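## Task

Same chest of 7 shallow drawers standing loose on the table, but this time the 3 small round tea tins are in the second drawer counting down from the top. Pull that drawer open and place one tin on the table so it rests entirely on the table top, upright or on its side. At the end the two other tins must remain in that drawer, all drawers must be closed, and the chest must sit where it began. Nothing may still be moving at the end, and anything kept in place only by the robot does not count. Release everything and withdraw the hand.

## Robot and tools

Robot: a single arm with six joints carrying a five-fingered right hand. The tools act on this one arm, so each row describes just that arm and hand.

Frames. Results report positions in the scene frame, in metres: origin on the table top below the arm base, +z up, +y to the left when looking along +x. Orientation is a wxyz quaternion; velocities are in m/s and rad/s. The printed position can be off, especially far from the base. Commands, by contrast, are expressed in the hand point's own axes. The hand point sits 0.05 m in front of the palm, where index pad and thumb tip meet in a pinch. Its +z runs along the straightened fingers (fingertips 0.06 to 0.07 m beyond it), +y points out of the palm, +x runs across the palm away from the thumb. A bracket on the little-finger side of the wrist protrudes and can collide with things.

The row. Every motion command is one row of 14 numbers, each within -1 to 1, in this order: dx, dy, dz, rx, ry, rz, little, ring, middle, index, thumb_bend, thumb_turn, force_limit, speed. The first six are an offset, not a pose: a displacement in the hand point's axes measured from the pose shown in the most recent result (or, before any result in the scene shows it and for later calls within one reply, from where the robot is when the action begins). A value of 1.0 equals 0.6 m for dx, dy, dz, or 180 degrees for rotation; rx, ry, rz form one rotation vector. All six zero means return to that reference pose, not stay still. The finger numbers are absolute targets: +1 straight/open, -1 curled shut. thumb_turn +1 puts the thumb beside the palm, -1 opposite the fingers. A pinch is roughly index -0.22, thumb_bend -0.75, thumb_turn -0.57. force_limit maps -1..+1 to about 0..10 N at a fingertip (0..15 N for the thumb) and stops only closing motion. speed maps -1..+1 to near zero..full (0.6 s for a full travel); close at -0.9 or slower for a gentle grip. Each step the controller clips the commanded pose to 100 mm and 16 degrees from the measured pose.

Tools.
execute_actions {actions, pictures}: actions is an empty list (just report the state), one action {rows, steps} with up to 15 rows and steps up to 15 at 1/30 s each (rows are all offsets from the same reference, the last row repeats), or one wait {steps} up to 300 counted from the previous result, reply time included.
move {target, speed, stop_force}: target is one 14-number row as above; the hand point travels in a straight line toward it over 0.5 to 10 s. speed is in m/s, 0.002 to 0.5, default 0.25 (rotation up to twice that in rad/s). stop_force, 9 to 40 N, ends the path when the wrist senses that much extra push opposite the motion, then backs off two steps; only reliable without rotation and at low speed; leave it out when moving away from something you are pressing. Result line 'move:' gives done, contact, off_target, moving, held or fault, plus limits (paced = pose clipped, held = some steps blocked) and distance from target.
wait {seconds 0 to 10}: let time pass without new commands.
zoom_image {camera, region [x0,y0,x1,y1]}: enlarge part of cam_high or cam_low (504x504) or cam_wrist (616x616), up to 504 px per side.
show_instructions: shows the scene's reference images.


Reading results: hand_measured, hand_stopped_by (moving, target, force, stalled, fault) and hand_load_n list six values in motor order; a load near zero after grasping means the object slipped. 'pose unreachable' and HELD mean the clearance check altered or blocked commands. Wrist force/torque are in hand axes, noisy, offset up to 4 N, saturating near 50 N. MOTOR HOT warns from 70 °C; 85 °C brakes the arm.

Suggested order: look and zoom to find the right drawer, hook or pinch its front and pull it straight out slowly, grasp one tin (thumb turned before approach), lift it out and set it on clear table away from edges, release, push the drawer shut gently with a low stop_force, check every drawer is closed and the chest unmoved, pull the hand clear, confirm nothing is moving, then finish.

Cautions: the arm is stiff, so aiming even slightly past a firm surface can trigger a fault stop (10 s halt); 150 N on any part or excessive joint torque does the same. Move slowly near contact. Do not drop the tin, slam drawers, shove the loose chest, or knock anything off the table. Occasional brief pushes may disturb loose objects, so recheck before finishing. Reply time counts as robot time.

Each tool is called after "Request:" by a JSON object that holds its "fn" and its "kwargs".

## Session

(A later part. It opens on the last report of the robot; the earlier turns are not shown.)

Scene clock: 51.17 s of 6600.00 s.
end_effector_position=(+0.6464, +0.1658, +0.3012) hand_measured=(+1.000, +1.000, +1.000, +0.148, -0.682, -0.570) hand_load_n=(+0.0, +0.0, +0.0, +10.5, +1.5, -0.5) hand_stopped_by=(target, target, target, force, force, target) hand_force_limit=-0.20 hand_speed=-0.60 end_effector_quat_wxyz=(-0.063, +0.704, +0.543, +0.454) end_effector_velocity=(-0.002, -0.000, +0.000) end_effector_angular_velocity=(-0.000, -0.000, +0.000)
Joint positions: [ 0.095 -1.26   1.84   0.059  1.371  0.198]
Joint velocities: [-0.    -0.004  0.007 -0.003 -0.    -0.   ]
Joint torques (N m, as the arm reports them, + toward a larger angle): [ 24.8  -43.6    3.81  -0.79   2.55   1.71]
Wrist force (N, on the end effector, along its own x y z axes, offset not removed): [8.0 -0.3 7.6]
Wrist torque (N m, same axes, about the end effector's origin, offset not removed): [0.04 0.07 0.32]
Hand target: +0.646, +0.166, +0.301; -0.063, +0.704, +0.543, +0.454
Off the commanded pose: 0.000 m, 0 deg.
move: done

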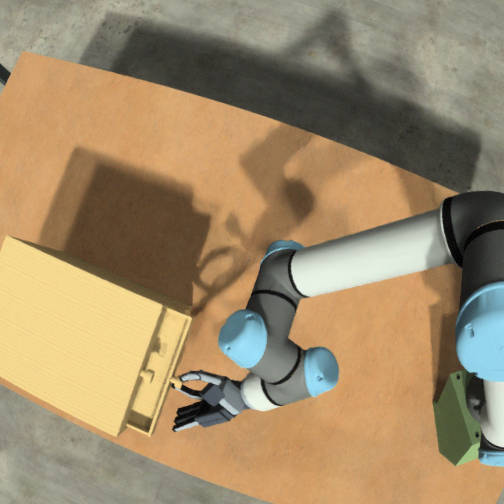

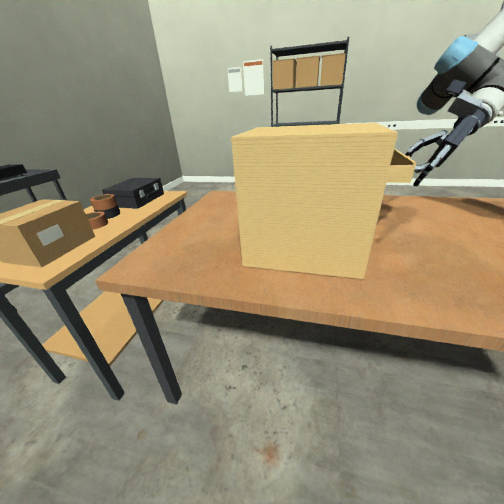

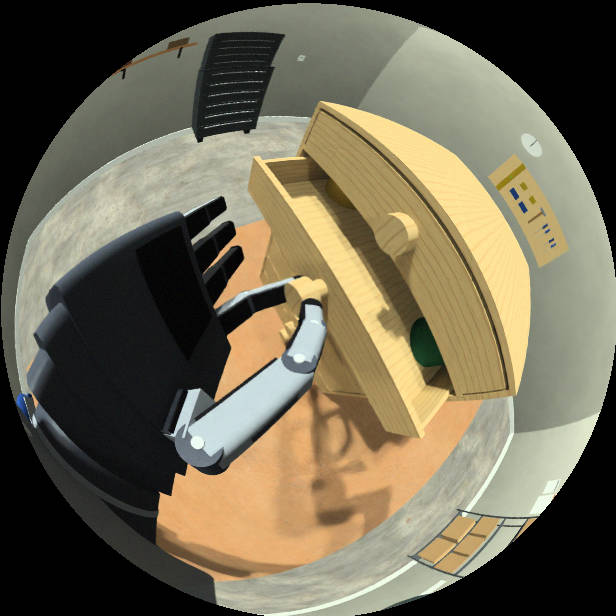

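Request:
{"fn": "execute_actions", "kwargs": {"actions": []}}

Scene clock: 59.53 s of 6600.00 s.
end_effector_position=(+0.6461, +0.1657, +0.3012) hand_measured=(+1.000, +1.000, +1.000, +0.148, -0.682, -0.570) hand_load_n=(+0.0, +0.0, +0.0, +10.5, +1.5, -0.5) hand_stopped_by=(target, target, target, force, force, target) hand_force_limit=-0.20 hand_speed=-0.60 end_effector_quat_wxyz=(-0.063, +0.704, +0.543, +0.454) end_effector_velocity=(-0.000, -0.000, -0.001) end_effector_angular_velocity=(-0.000, +0.001, -0.000)
Joint positions: [ 0.095 -1.26   1.841  0.058  1.371  0.198]
Joint velocities: [-0.     0.     0.001 -0.001  0.     0.   ]
Joint torques (N m, as the arm reports them, + toward a larger angle): [  2.15 -43.72   4.23  -0.48  -1.92  -1.34]
Wrist force (N, on the end effector, along its own x y z axes, offset not removed): [5.3 -0.8 12.4]
Wrist torque (N m, same axes, about the end effector's origin, offset not removed): [-0.37 0.31 0.36]
Hand target: +0.646, +0.166, +0.301; -0.063, +0.704, +0.543, +0.454
Off the commanded pose: 0.000 m, 0 deg.
Steps of this call (steps 1 to 90: nothing new was sent; then 5.37 s passed at rest). Readings (end_effector_position | what the end effector reports):
1: (+0.6463, +0.1658, +0.3012) | hand_measured=(+1.000, +1.000, +1.000, +0.148, -0.682, -0.570) hand_load_n=(+0.0, +0.0, +0.0, +10.5, +1.5, -0.5) hand_stopped_by=(target, target, target, force, force, target) hand_force_limit=-0.20 hand_speed=-0.60
2: (+0.6462, +0.1658, +0.3012) | hand_measured=(+1.000, +1.000, +1.000, +0.148, -0.682, -0.570) hand_load_n=(+0.0, +0.0, +0.0, +10.5, +1.5, -0.5) hand_stopped_by=(target, target, target, force, force, target) hand_force_limit=-0.20 hand_speed=-0.60
4: (+0.6462, +0.1658, +0.3012) | hand_measured=(+1.000, +1.000, +1.000, +0.148, -0.682, -0.570) hand_load_n=(+0.0, +0.0, +0.0, +10.5, +1.5, -0.5) hand_stopped_by=(target, target, target, force, force, target) hand_force_limit=-0.20 hand_speed=-0.60
8: (+0.6461, +0.1657, +0.3012) | hand_measured=(+1.000, +1.000, +1.000, +0.148, -0.682, -0.570) hand_load_n=(+0.0, +0.0, +0.0, +10.5, +1.5, -0.5) hand_stopped_by=(target, target, target, force, force, target) hand_force_limit=-0.20 hand_speed=-0.60
90: the state above

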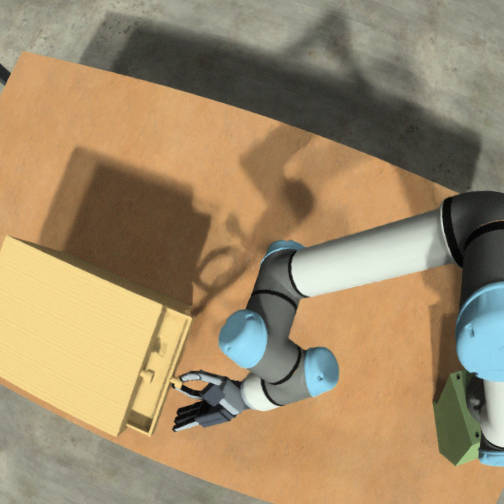

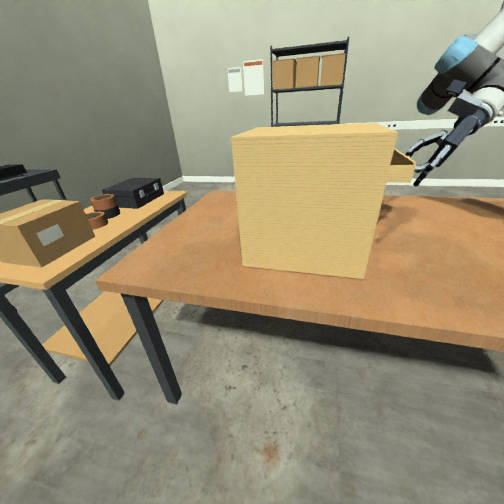

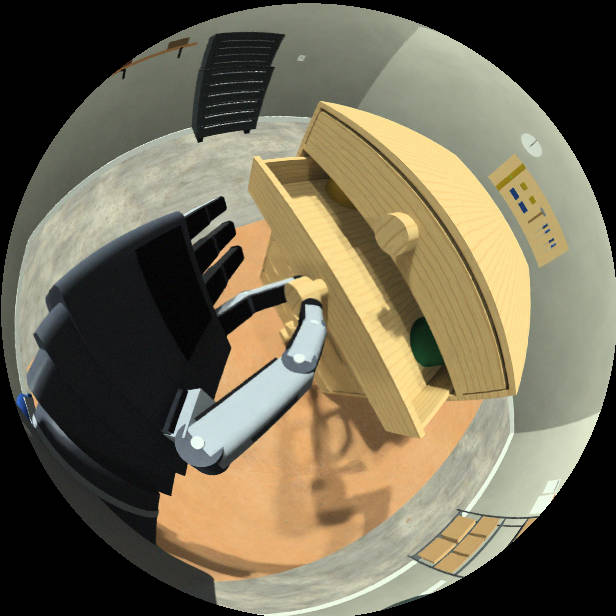

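Request:
{"fn": "move", "kwargs": {"target": [0.0024,-0.0697,-0.0458,0,0,0,1,1,1,0.0,-1.0,-0.57,0.0,-0.6], "speed": 0.04, "stop_force": 14}}

Scene clock: 62.57 s of 6600.00 s.
end_effector_position=(+0.5964, +0.1676, +0.3012) hand_measured=(+1.000, +1.000, +1.000, +0.148, -0.768, -0.570) hand_load_n=(+0.0, +0.0, +0.0, +11.0, +7.0, +1.0) hand_stopped_by=(target, target, target, force, force, target) hand_force_limit=0.00 hand_speed=-0.60 end_effector_quat_wxyz=(-0.063, +0.704, +0.543, +0.454) end_effector_velocity=(-0.002, -0.000, +0.000) end_effector_angular_velocity=(+0.000, -0.001, -0.001)
Joint positions: [ 0.106 -1.331  1.985 -0.017  1.38   0.205]
Joint velocities: [ 0.    -0.004  0.007 -0.004  0.001  0.001]
Joint torques (N m, as the arm reports them, + toward a larger angle): [ 29.29 -38.6    2.42  -1.5    1.47   1.48]
Wrist force (N, on the end effector, along its own x y z axes, offset not removed): [0.0 0.4 1.8]
Wrist torque (N m, same axes, about the end effector's origin, offset not removed): [0.25 0.17 0.35]
Hand target: +0.596, +0.168, +0.301; -0.063, +0.704, +0.543, +0.454
Off the commanded pose: 0.000 m, 0 deg.
move: done

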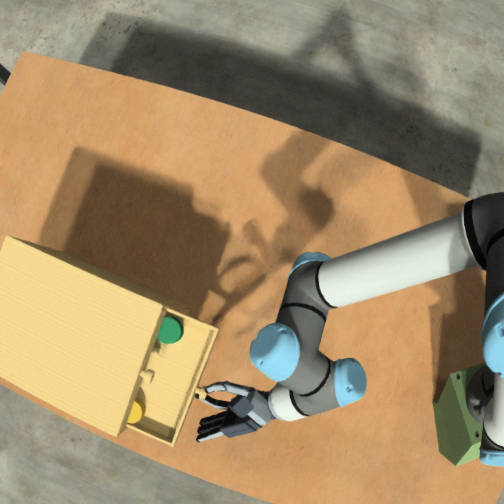

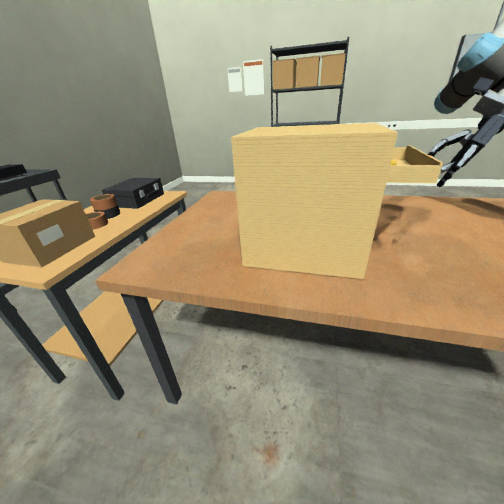

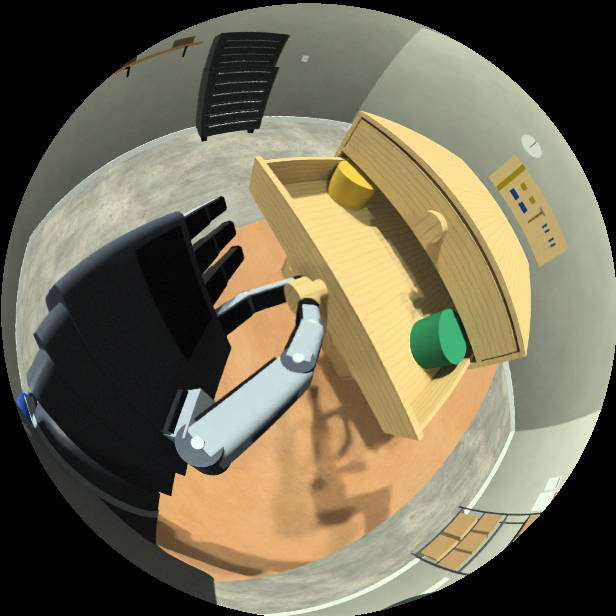

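Request:
{"fn": "move", "kwargs": {"target": [0.0024,-0.083,-0.0553,0,0,0,1,1,1,0.0,-1.0,-0.57,0.0,-0.6], "speed": 0.04, "stop_force": 12}}

Scene clock: 65.43 s of 6600.00 s.
end_effector_position=(+0.5368, +0.1693, +0.3013) hand_measured=(+1.000, +1.000, +1.000, +0.148, -0.768, -0.570) hand_load_n=(+0.0, +0.0, +0.0, +11.0, +7.0, +1.0) hand_stopped_by=(target, target, target, force, force, target) hand_force_limit=0.00 hand_speed=-0.60 end_effector_quat_wxyz=(-0.063, +0.704, +0.543, +0.454) end_effector_velocity=(-0.003, +0.000, -0.000) end_effector_angular_velocity=(+0.000, +0.000, +0.001)
Joint positions: [ 0.123 -1.412  2.149 -0.101  1.393  0.215]
Joint velocities: [ 0.002 -0.003  0.007 -0.004  0.001  0.001]
Joint torques (N m, as the arm reports them, + toward a larger angle): [ 27.84 -35.03   3.64  -1.62   1.54   1.51]
Wrist force (N, on the end effector, along its own x y z axes, offset not removed): [0.3 0.1 3.5]
Wrist torque (N m, same axes, about the end effector's origin, offset not removed): [0.07 0.02 0.39]
Hand target: +0.537, +0.169, +0.301; -0.063, +0.704, +0.543, +0.454
Off the commanded pose: 0.000 m, 0 deg.
move: done

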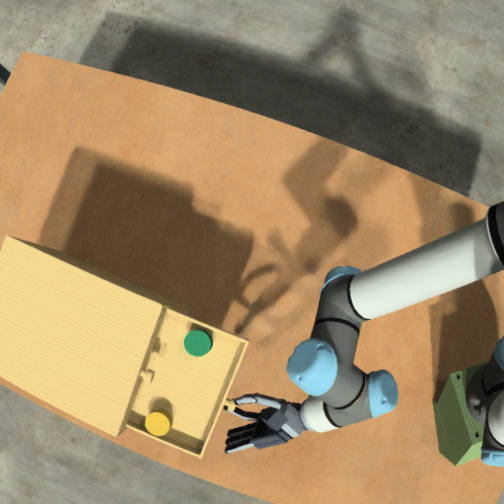

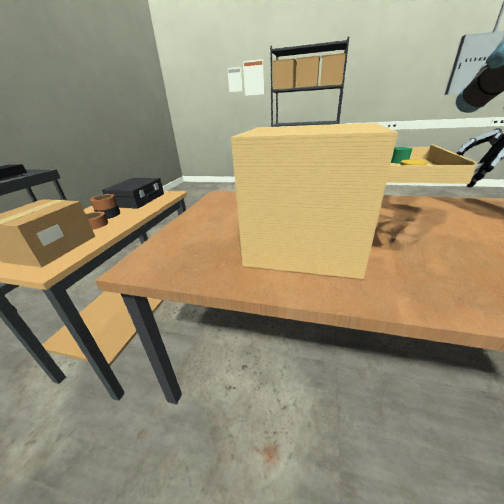

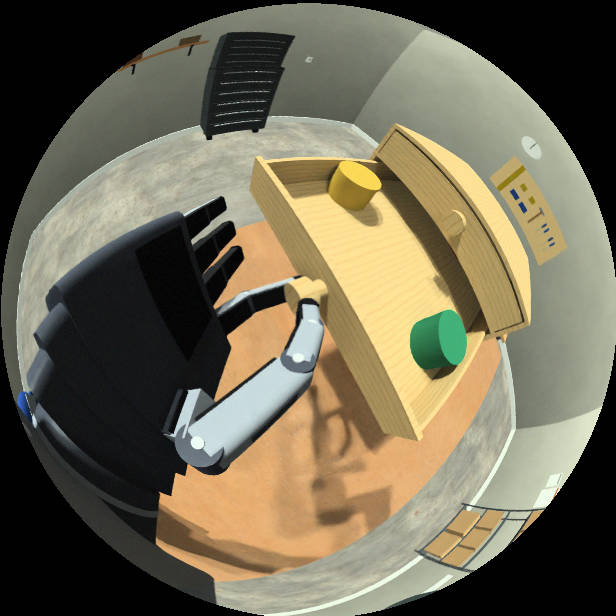

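Request:
{"fn": "zoom_image", "kwargs": {"camera": "cam_high", "region": [110,290,270,470]}}

Request:
{"fn": "zoom_image", "kwargs": {"camera": "cam_wrist", "region": [240,110,560,450]}}

Region (110, 290, 270, 470) of cam_high's 504x504 image, scaled by 2.800, with more detail than that image has.

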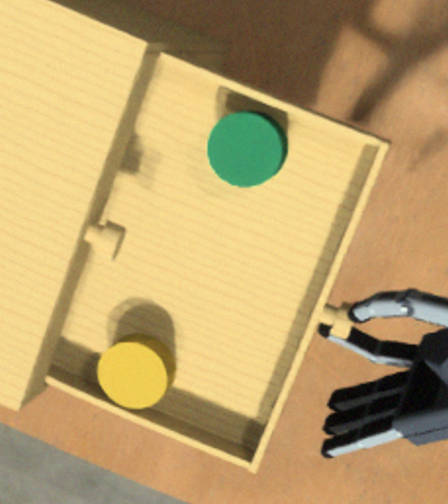

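Region (240, 110, 560, 450) of cam_wrist's 616x616 image, scaled by 1.482, with more detail than that image has; it fills the left 474 columns of this view, and the rest is white.

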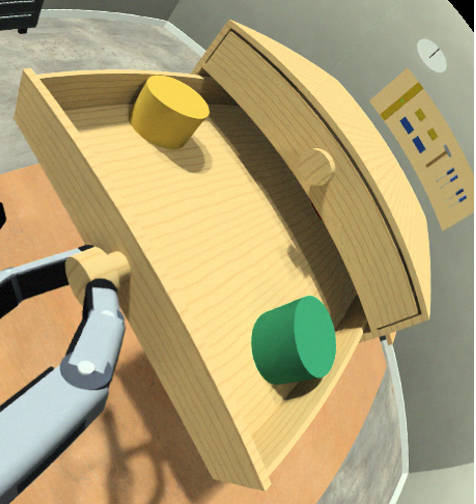

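Request:
{"fn": "execute_actions", "kwargs": {"actions": [{"rows":[[0,0.004,0.003,0,0,0,1,1,1,0.55,-0.3,-0.57,0,0.2]],"steps":15}], "pictures": false}}

Request:
{"fn": "move", "kwargs": {"target": [0,-0.068,-0.048,0,0,0,1,1,1,0.55,-0.3,-0.57,0,0.2], "speed": 0.1}}

Scene clock: 75.97 s of 6600.00 s.
end_effector_position=(+0.5398, +0.1694, +0.3013) hand_measured=(+1.000, +1.000, +1.000, +0.550, -0.300, -0.570) hand_load_n=(+0.0, +0.0, +0.0, +0.0, +0.0, +0.0) hand_stopped_by=(target, target, target, target, moving, target) hand_force_limit=0.00 hand_speed=0.20 end_effector_quat_wxyz=(-0.063, +0.704, +0.543, +0.454) end_effector_velocity=(+0.000, -0.000, -0.000) end_effector_angular_velocity=(-0.000, +0.001, +0.000)
Joint positions: [ 0.122 -1.408  2.141 -0.098  1.393  0.215]
Joint velocities: [-0.001  0.001 -0.001  0.001 -0.    -0.   ]
Joint torques (N m, as the arm reports them, + toward a larger angle): [  2.66 -12.74 -24.27   2.61  -3.68  -1.66]
Wrist force (N, on the end effector, along its own x y z axes, offset not removed): [0.8 3.7 -0.7]
Wrist torque (N m, same axes, about the end effector's origin, offset not removed): [0.55 0.18 0.30]
Hand target: +0.540, +0.169, +0.301; -0.063, +0.704, +0.543, +0.454
Off the commanded pose: 0.000 m, 0 deg.
Steps of this call (steps 1 to 90: nothing new was sent; then 7.03 s passed at rest; steps 91 to 105: all 15 steps of this action). Readings (end_effector_position | what the end effector reports):
91: (+0.5366, +0.1693, +0.3013) | hand_measured=(+1.000, +1.000, +1.000, +0.148, -0.768, -0.570) hand_load_n=(+0.0, +0.0, +0.0, +11.0, +7.0, +1.0) hand_stopped_by=(target, target, target, moving, moving, target) hand_force_limit=0.00 hand_speed=0.20
92: (+0.5370, +0.1694, +0.3014) | hand_measured=(+1.000, +1.000, +1.000, +0.148, -0.768, -0.570) hand_load_n=(+0.0, +0.0, +0.0, +11.0, +7.0, +1.0) hand_stopped_by=(target, target, target, moving, moving, target) hand_force_limit=0.00 hand_speed=0.20
94: (+0.5382, +0.1694, +0.3015) | hand_measured=(+1.000, +1.000, +1.000, +0.208, -0.734, -0.570) hand_load_n=(+0.0, +0.0, +0.0, +0.5, +0.0, +0.0) hand_stopped_by=(target, target, target, moving, moving, target) hand_force_limit=0.00 hand_speed=0.20
98: (+0.5393, +0.1695, +0.3014) | hand_measured=(+1.000, +1.000, +1.000, +0.474, -0.564, -0.570) hand_load_n=(+0.0, +0.0, +0.0, +0.5, +0.0, +0.0) hand_stopped_by=(target, target, target, moving, moving, target) hand_force_limit=0.00 hand_speed=0.20
105: the state above

Scene clock: 77.20 s of 6600.00 s.
end_effector_position=(+0.4902, +0.1691, +0.3014) hand_measured=(+1.000, +1.000, +1.000, +0.550, -0.300, -0.570) hand_load_n=(+0.0, +0.0, +0.0, +0.0, +0.0, +0.0) hand_stopped_by=(target, target, target, target, target, target) hand_force_limit=0.00 hand_speed=0.20 end_effector_quat_wxyz=(-0.063, +0.704, +0.543, +0.454) end_effector_velocity=(-0.003, +0.000, +0.000) end_effector_angular_velocity=(+0.000, -0.000, +0.000)
Joint positions: [ 0.136 -1.475  2.271 -0.162  1.404  0.223]
Joint velocities: [ 0.001 -0.004  0.008 -0.003  0.     0.   ]
Joint torques (N m, as the arm reports them, + toward a larger angle): [ 26.2  -31.2    7.99  -1.53   1.61   1.66]
Wrist force (N, on the end effector, along its own x y z axes, offset not removed): [2.2 0.1 -0.3]
Wrist torque (N m, same axes, about the end effector's origin, offset not removed): [0.05 -0.01 0.38]
Hand target: +0.490, +0.169, +0.301; -0.063, +0.704, +0.543, +0.454
Off the commanded pose: 0.000 m, 0 deg.
move: done

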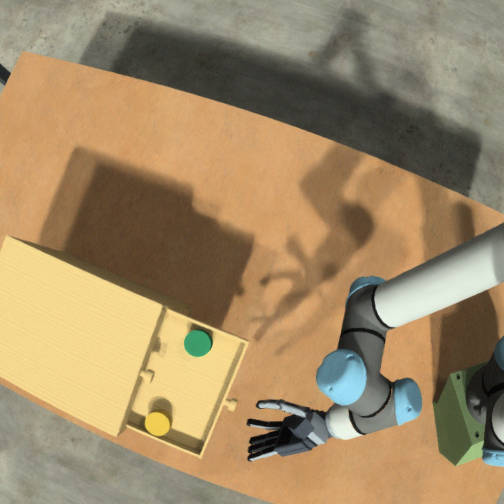

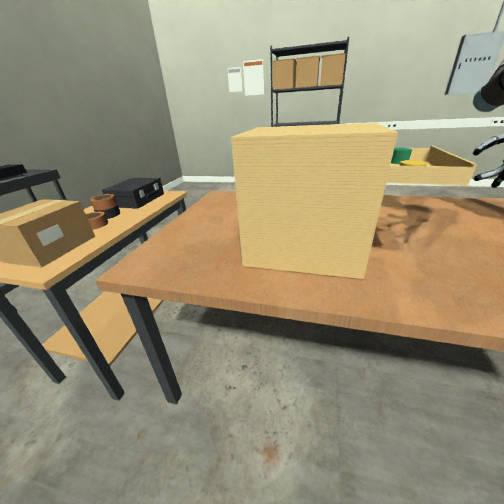

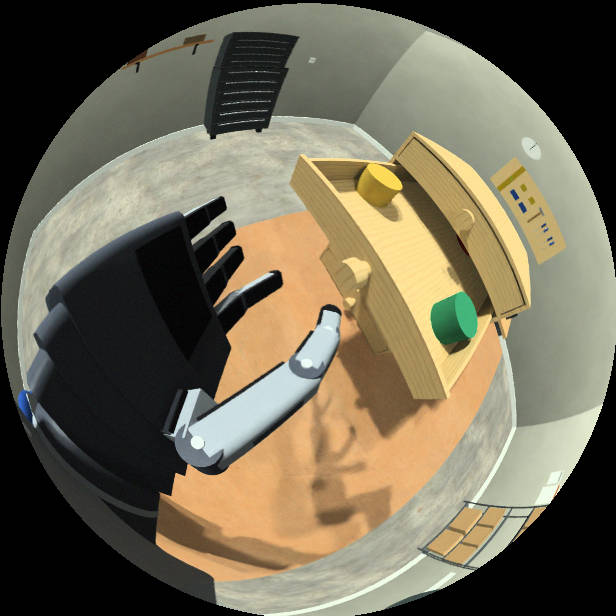

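Request:
{"fn": "move", "kwargs": {"target": [0.141,0.081,-0.116,0,0,0,-1,-1,-1,0.47,-0.3,-0.57,0,0.5], "speed": 0.25}}

Request:
{"fn": "move", "kwargs": {"target": [0.0825,0.0473,0.0675,-0.244,0.105,0.791,-1,-1,-1,0.47,-0.3,-0.57,0,0.5], "speed": 0.4}}

Scene clock: 80.73 s of 6600.00 s.
end_effector_position=(+0.4903, +0.1688, +0.4210) hand_measured=(-1.000, -1.000, -1.000, +0.470, -0.300, -0.570) hand_load_n=(+0.0, +0.0, +0.0, +0.0, +0.0, +0.0) hand_stopped_by=(target, target, target, target, target, target) hand_force_limit=0.00 hand_speed=0.50 end_effector_quat_wxyz=(-0.063, +0.703, +0.543, +0.454) end_effector_velocity=(+0.000, -0.000, +0.002) end_effector_angular_velocity=(-0.001, +0.002, -0.001)
Joint positions: [ 0.371 -1.622  2.099  0.146  1.594  0.362]
Joint velocities: [ 0.006  0.    -0.006  0.008  0.007  0.005]
Joint torques (N m, as the arm reports them, + toward a larger angle): [ 23.34 -25.7  -30.02   2.34   2.02   1.79]
Wrist force (N, on the end effector, along its own x y z axes, offset not removed): [1.2 0.5 0.8]
Wrist torque (N m, same axes, about the end effector's origin, offset not removed): [0.08 0.10 0.25]
Hand target: +0.490, +0.169, +0.421; -0.063, +0.704, +0.543, +0.454
Off the commanded pose: 0.000 m, 0 deg.
move: done

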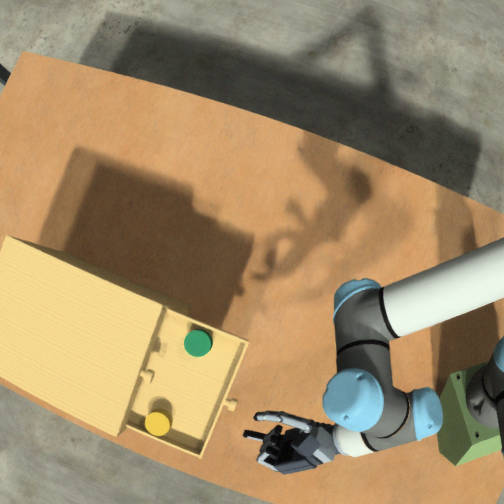

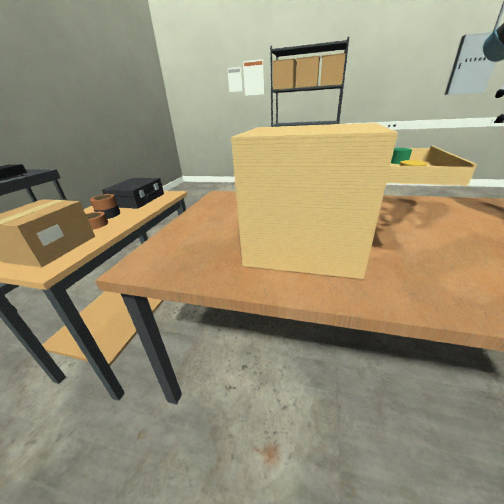

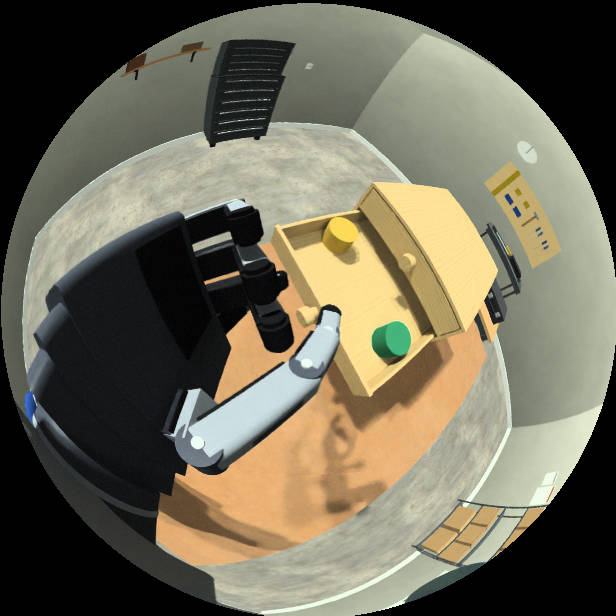

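Scene clock: 84.67 s of 6600.00 s.
end_effector_position=(+0.5365, +0.2156, +0.4441) hand_measured=(-1.000, -1.000, -1.000, +0.470, -0.300, -0.570) hand_load_n=(+0.0, +0.0, +0.0, +0.0, +0.0, +0.0) hand_stopped_by=(target, target, target, target, target, target) hand_force_limit=0.00 hand_speed=0.50 end_effector_quat_wxyz=(-0.299, +0.642, -0.640, +0.298) end_effector_velocity=(+0.001, +0.000, +0.000) end_effector_angular_velocity=(+0.008, +0.010, -0.008)
Joint positions: [ 0.64  -1.311  1.605  0.209  2.426  3.037]
Joint velocities: [-0.001  0.006 -0.011  0.019  0.001  0.021]
Joint torques (N m, as the arm reports them, + toward a larger angle): [  3.03 -11.87 -33.72   2.19   2.58   1.56]
Wrist force (N, on the end effector, along its own x y z axes, offset not removed): [0.8 4.1 1.5]
Wrist torque (N m, same axes, about the end effector's origin, offset not removed): [0.51 0.01 0.41]
Hand target: +0.537, +0.216, +0.444; -0.299, +0.641, -0.641, +0.298
Off the commanded pose: 0.000 m, 0 deg.
move: done

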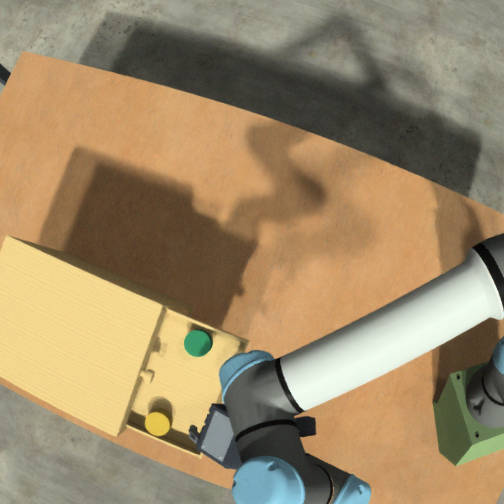

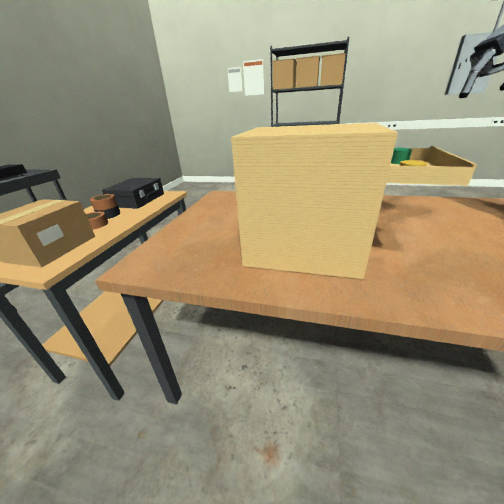

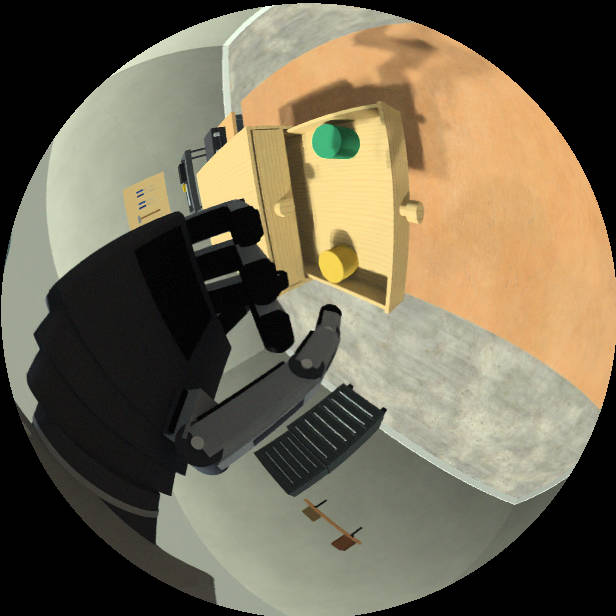

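Request:
{"fn": "move", "kwargs": {"target": [0.201,-0.0137,0.169,0.0553,-0.0682,-0.0479,-1,-1,-1,0.47,-0.3,-0.57,0,0.5], "speed": 0.2}}

Scene clock: 90.03 s of 6600.00 s.
end_effector_position=(+0.6195, +0.0957, +0.3853) hand_measured=(-1.000, -1.000, -1.000, +0.470, -0.300, -0.570) hand_load_n=(+0.0, +0.0, +0.0, +0.0, +0.0, +0.0) hand_stopped_by=(target, target, target, target, target, target) hand_force_limit=0.00 hand_speed=0.50 end_effector_quat_wxyz=(-0.397, +0.688, -0.527, +0.304) end_effector_velocity=(+0.001, -0.002, -0.002) end_effector_angular_velocity=(+0.005, -0.004, +0.010)
Joint positions: [ 0.138 -1.548  1.805  0.026  1.699  2.614]
Joint velocities: [-0.014 -0.001  0.002  0.    -0.025 -0.005]
Joint torques (N m, as the arm reports them, + toward a larger angle): [  1.72 -34.88  -1.15  -2.23  -3.37  -1.68]
Wrist force (N, on the end effector, along its own x y z axes, offset not removed): [2.6 1.5 -0.5]
Wrist torque (N m, same axes, about the end effector's origin, offset not removed): [0.35 -0.08 0.49]
Hand target: +0.620, +0.095, +0.385; -0.397, +0.688, -0.526, +0.304
Off the commanded pose: 0.001 m, 0 deg.
After step 90, 0.97 s passed at rest.
move: done

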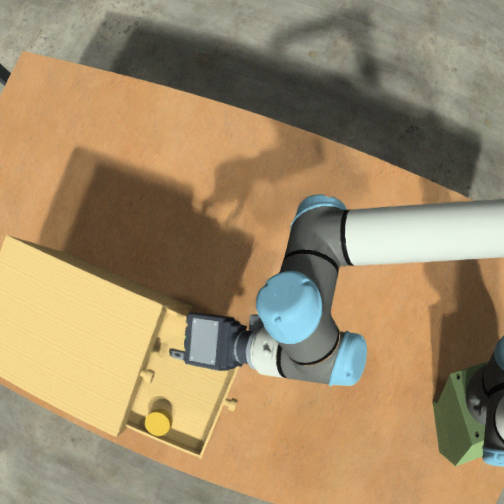

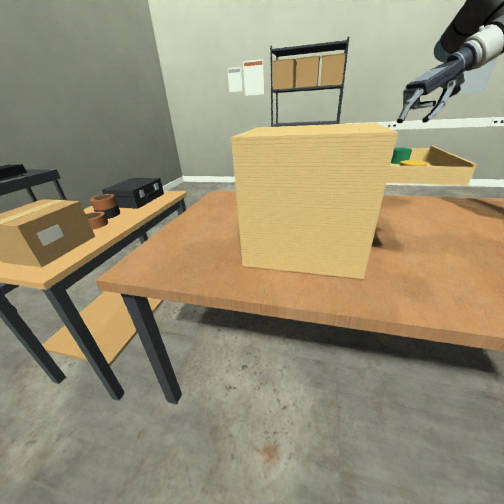

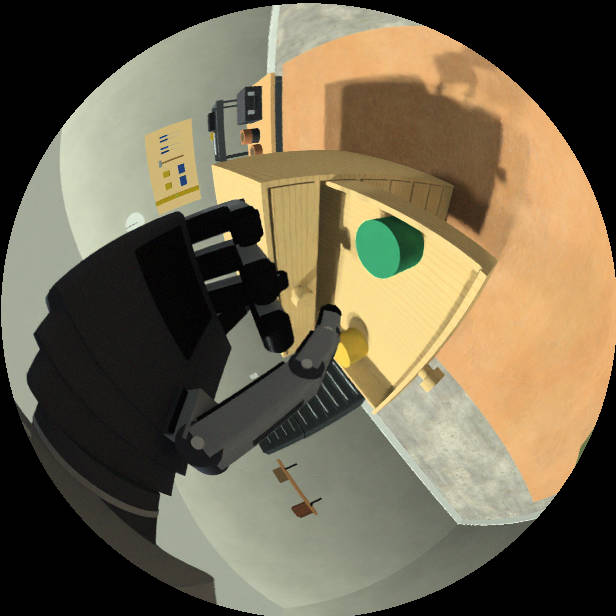

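Request:
{"fn": "move", "kwargs": {"target": [0.0097,0.059,0.031,0,0,0,-1,-1,-1,0.47,-0.3,-0.57,0,0.5], "speed": 0.08}}

Request:
{"fn": "zoom_image", "kwargs": {"camera": "cam_wrist", "region": [220,150,520,450]}}

Request:
{"fn": "zoom_image", "kwargs": {"camera": "cam_low", "region": [360,80,504,200]}}

Scene clock: 97.63 s of 6600.00 s.
end_effector_position=(+0.6195, +0.0897, +0.3456) hand_measured=(-1.000, -1.000, -1.000, +0.470, -0.300, -0.570) hand_load_n=(+0.0, +0.0, +0.0, +0.0, +0.0, +0.0) hand_stopped_by=(target, target, target, target, target, target) hand_force_limit=0.00 hand_speed=0.50 end_effector_quat_wxyz=(-0.397, +0.688, -0.527, +0.304) end_effector_velocity=(-0.000, -0.000, -0.003) end_effector_angular_velocity=(+0.000, +0.001, +0.000)
Joint positions: [ 0.07  -1.529  1.867 -0.057  1.634  2.595]
Joint velocities: [-0.005  0.002  0.004 -0.006 -0.005 -0.001]
Joint torques (N m, as the arm reports them, + toward a larger angle): [  1.11 -14.29  -0.65  -2.17  -3.5   -1.63]
Wrist force (N, on the end effector, along its own x y z axes, offset not removed): [0.7 1.0 2.3]
Wrist torque (N m, same axes, about the end effector's origin, offset not removed): [-0.01 0.17 0.33]
Hand target: +0.619, +0.090, +0.345; -0.397, +0.688, -0.527, +0.304
Off the commanded pose: 0.000 m, 0 deg.
After step 90, 3.63 s passed at rest.
move: done

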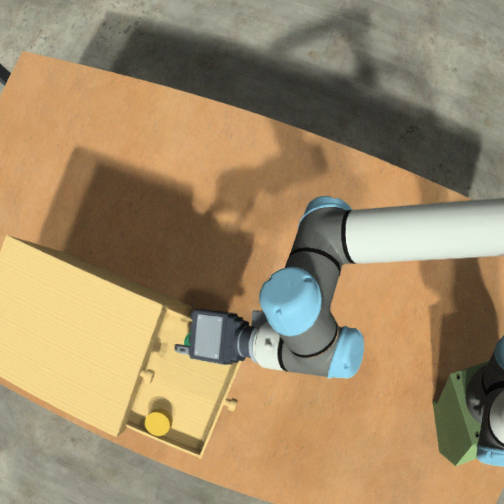

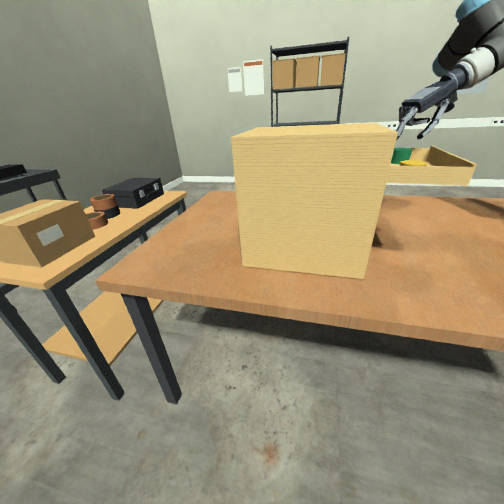

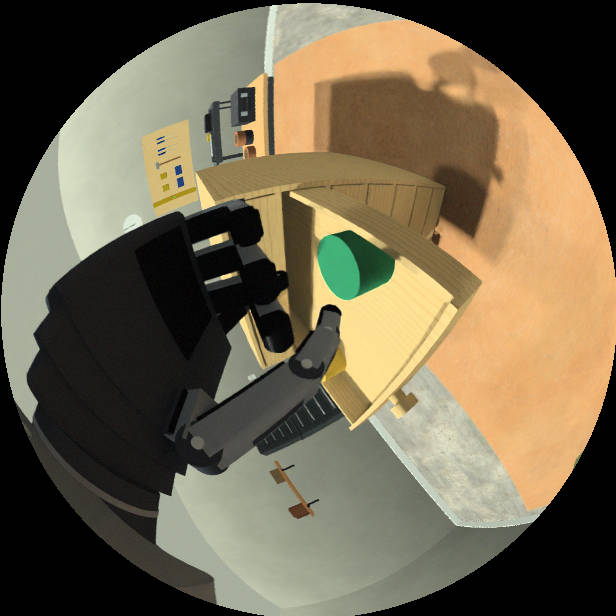

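Region (220, 150, 520, 450) of cam_wrist's 616x616 image, scaled by 1.680, with more detail than that image has.

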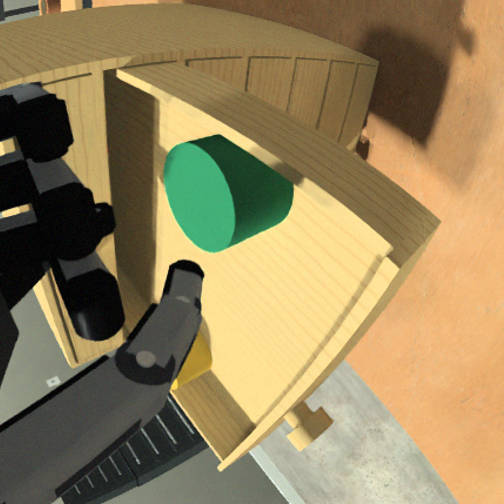

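Region (360, 80, 504, 200) of cam_low's 504x504 image, scaled by 3.500, with more detail than that image has.

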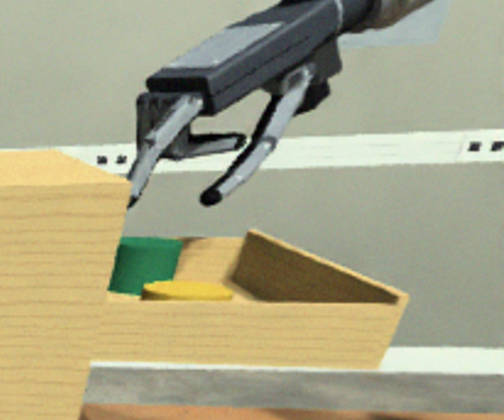

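Request:
{"fn": "move", "kwargs": {"target": [0.0223,0.015,0.0077,0,0,0,-1,-1,-1,0.47,-0.3,-0.57,0,0.5], "speed": 0.04}}

Request:
{"fn": "zoom_image", "kwargs": {"camera": "cam_wrist", "region": [220,150,520,450]}}

Request:
{"fn": "zoom_image", "kwargs": {"camera": "cam_low", "region": [360,80,504,200]}}

Request:
{"fn": "zoom_image", "kwargs": {"camera": "cam_high", "region": [130,280,270,420]}}

Scene clock: 105.60 s of 6600.00 s.
end_effector_position=(+0.6224, +0.0769, +0.3356) hand_measured=(-1.000, -1.000, -1.000, +0.470, -0.300, -0.570) hand_load_n=(+0.0, +0.0, +0.0, +0.0, +0.0, +0.0) hand_stopped_by=(target, target, target, target, target, target) hand_force_limit=0.00 hand_speed=0.50 end_effector_quat_wxyz=(-0.397, +0.688, -0.527, +0.304) end_effector_velocity=(-0.000, -0.001, -0.002) end_effector_angular_velocity=(+0.000, +0.001, +0.001)
Joint positions: [ 0.025 -1.533  1.876 -0.062  1.591  2.583]
Joint velocities: [-0.006 -0.001  0.003 -0.001 -0.006 -0.002]
Joint torques (N m, as the arm reports them, + toward a larger angle): [  1.21 -36.78  -0.41  -2.14  -3.89  -1.71]
Wrist force (N, on the end effector, along its own x y z axes, offset not removed): [2.1 2.7 1.0]
Wrist torque (N m, same axes, about the end effector's origin, offset not removed): [0.40 -0.10 0.38]
Hand target: +0.622, +0.077, +0.336; -0.397, +0.688, -0.527, +0.304
Off the commanded pose: 0.000 m, 0 deg.
After step 90, 4.13 s passed at rest.
move: done

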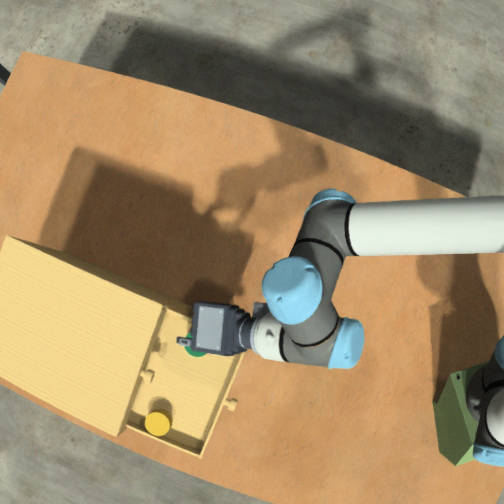

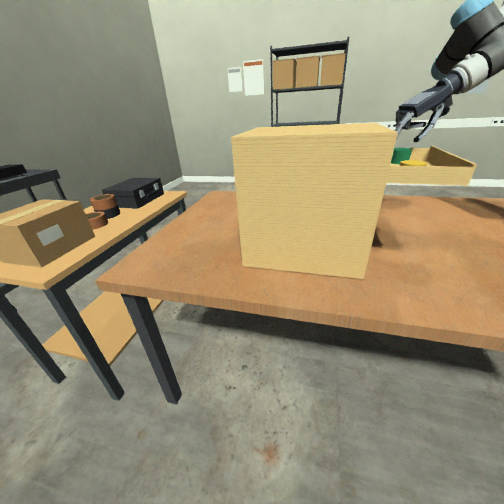

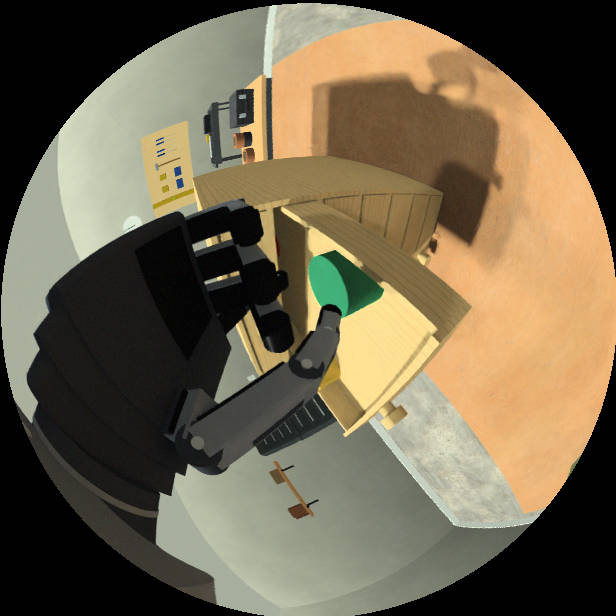

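Region (220, 150, 520, 450) of cam_wrist's 616x616 image, scaled by 1.680, with more detail than that image has.

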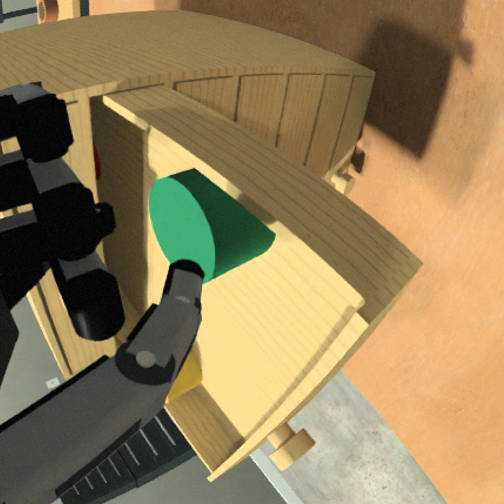

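Region (360, 80, 504, 200) of cam_low's 504x504 image, scaled by 3.500, with more detail than that image has.

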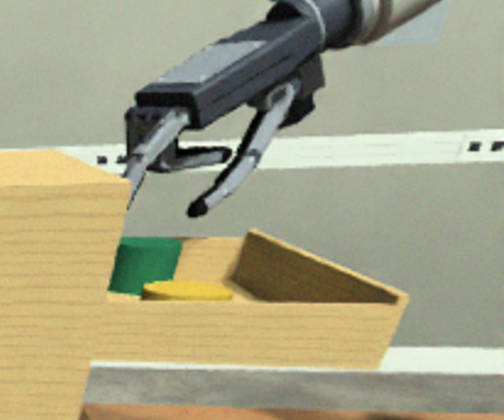

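Region (130, 280, 270, 420) of cam_high's 504x504 image, scaled by 3.600, with more detail than that image has.

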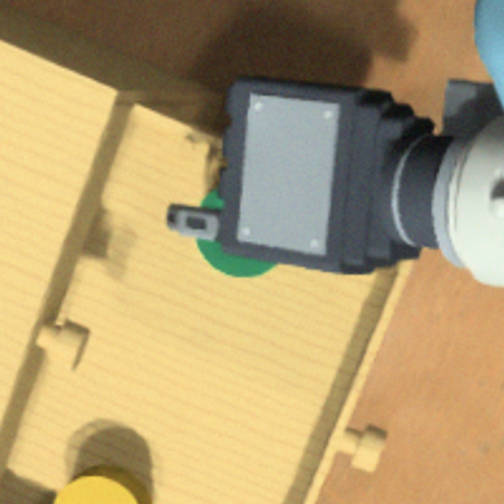

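Request:
{"fn": "move", "kwargs": {"target": [0,0.0361,0.0208,0,0,0,-1,-1,-1,0.47,-0.3,-0.57,0,0.5], "speed": 0.02, "stop_force": 9}}

Request:
{"fn": "zoom_image", "kwargs": {"camera": "cam_wrist", "region": [220,150,520,450]}}

Request:
{"fn": "zoom_image", "kwargs": {"camera": "cam_low", "region": [360,80,504,200]}}

Scene clock: 109.60 s of 6600.00 s.
end_effector_position=(+0.6224, +0.0768, +0.3109) hand_measured=(-1.000, -1.000, -1.000, +0.470, -0.300, -0.570) hand_load_n=(+0.0, +0.0, +0.0, +0.0, +0.0, +0.0) hand_stopped_by=(target, target, target, target, target, target) hand_force_limit=0.00 hand_speed=0.50 end_effector_quat_wxyz=(-0.397, +0.688, -0.527, +0.304) end_effector_velocity=(+0.001, -0.001, -0.002) end_effector_angular_velocity=(-0.000, -0.002, -0.003)
Joint positions: [-0.007 -1.509  1.907 -0.118  1.56   2.574]
Joint velocities: [-0.004  0.003  0.001 -0.006 -0.003 -0.001]
Joint torques (N m, as the arm reports them, + toward a larger angle): [  3.12 -15.87   3.13  -1.9   -3.52  -1.53]
Wrist force (N, on the end effector, along its own x y z axes, offset not removed): [1.2 1.2 0.9]
Wrist torque (N m, same axes, about the end effector's origin, offset not removed): [0.35 0.19 0.42]
Hand target: +0.622, +0.077, +0.311; -0.397, +0.688, -0.527, +0.304
Off the commanded pose: 0.000 m, 0 deg.
move: done

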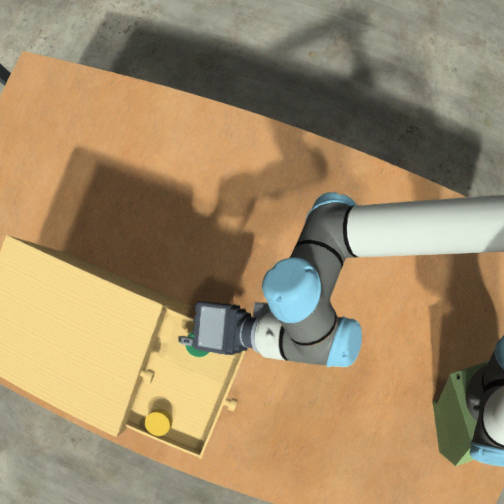

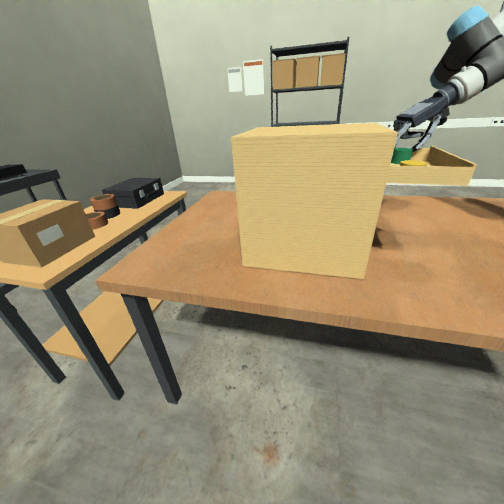

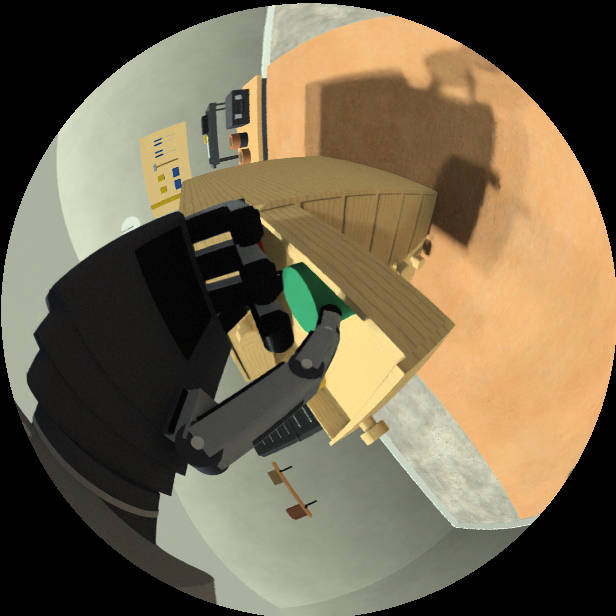

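Region (220, 150, 520, 450) of cam_wrist's 616x616 image, scaled by 1.680, with more detail than that image has.

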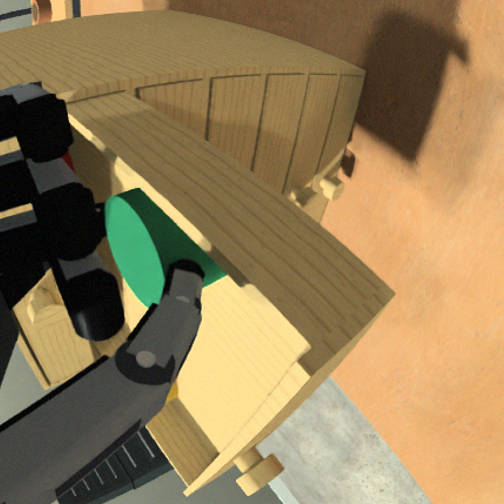

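Region (360, 80, 504, 200) of cam_low's 504x504 image, scaled by 3.500, with more detail than that image has.

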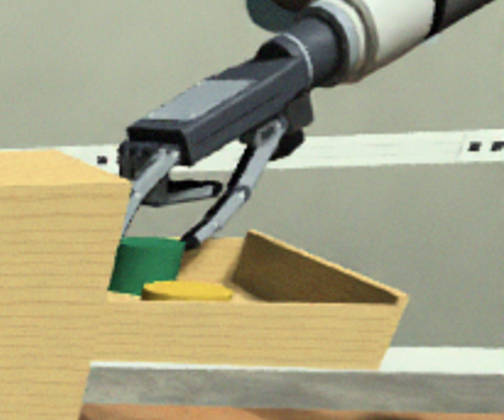

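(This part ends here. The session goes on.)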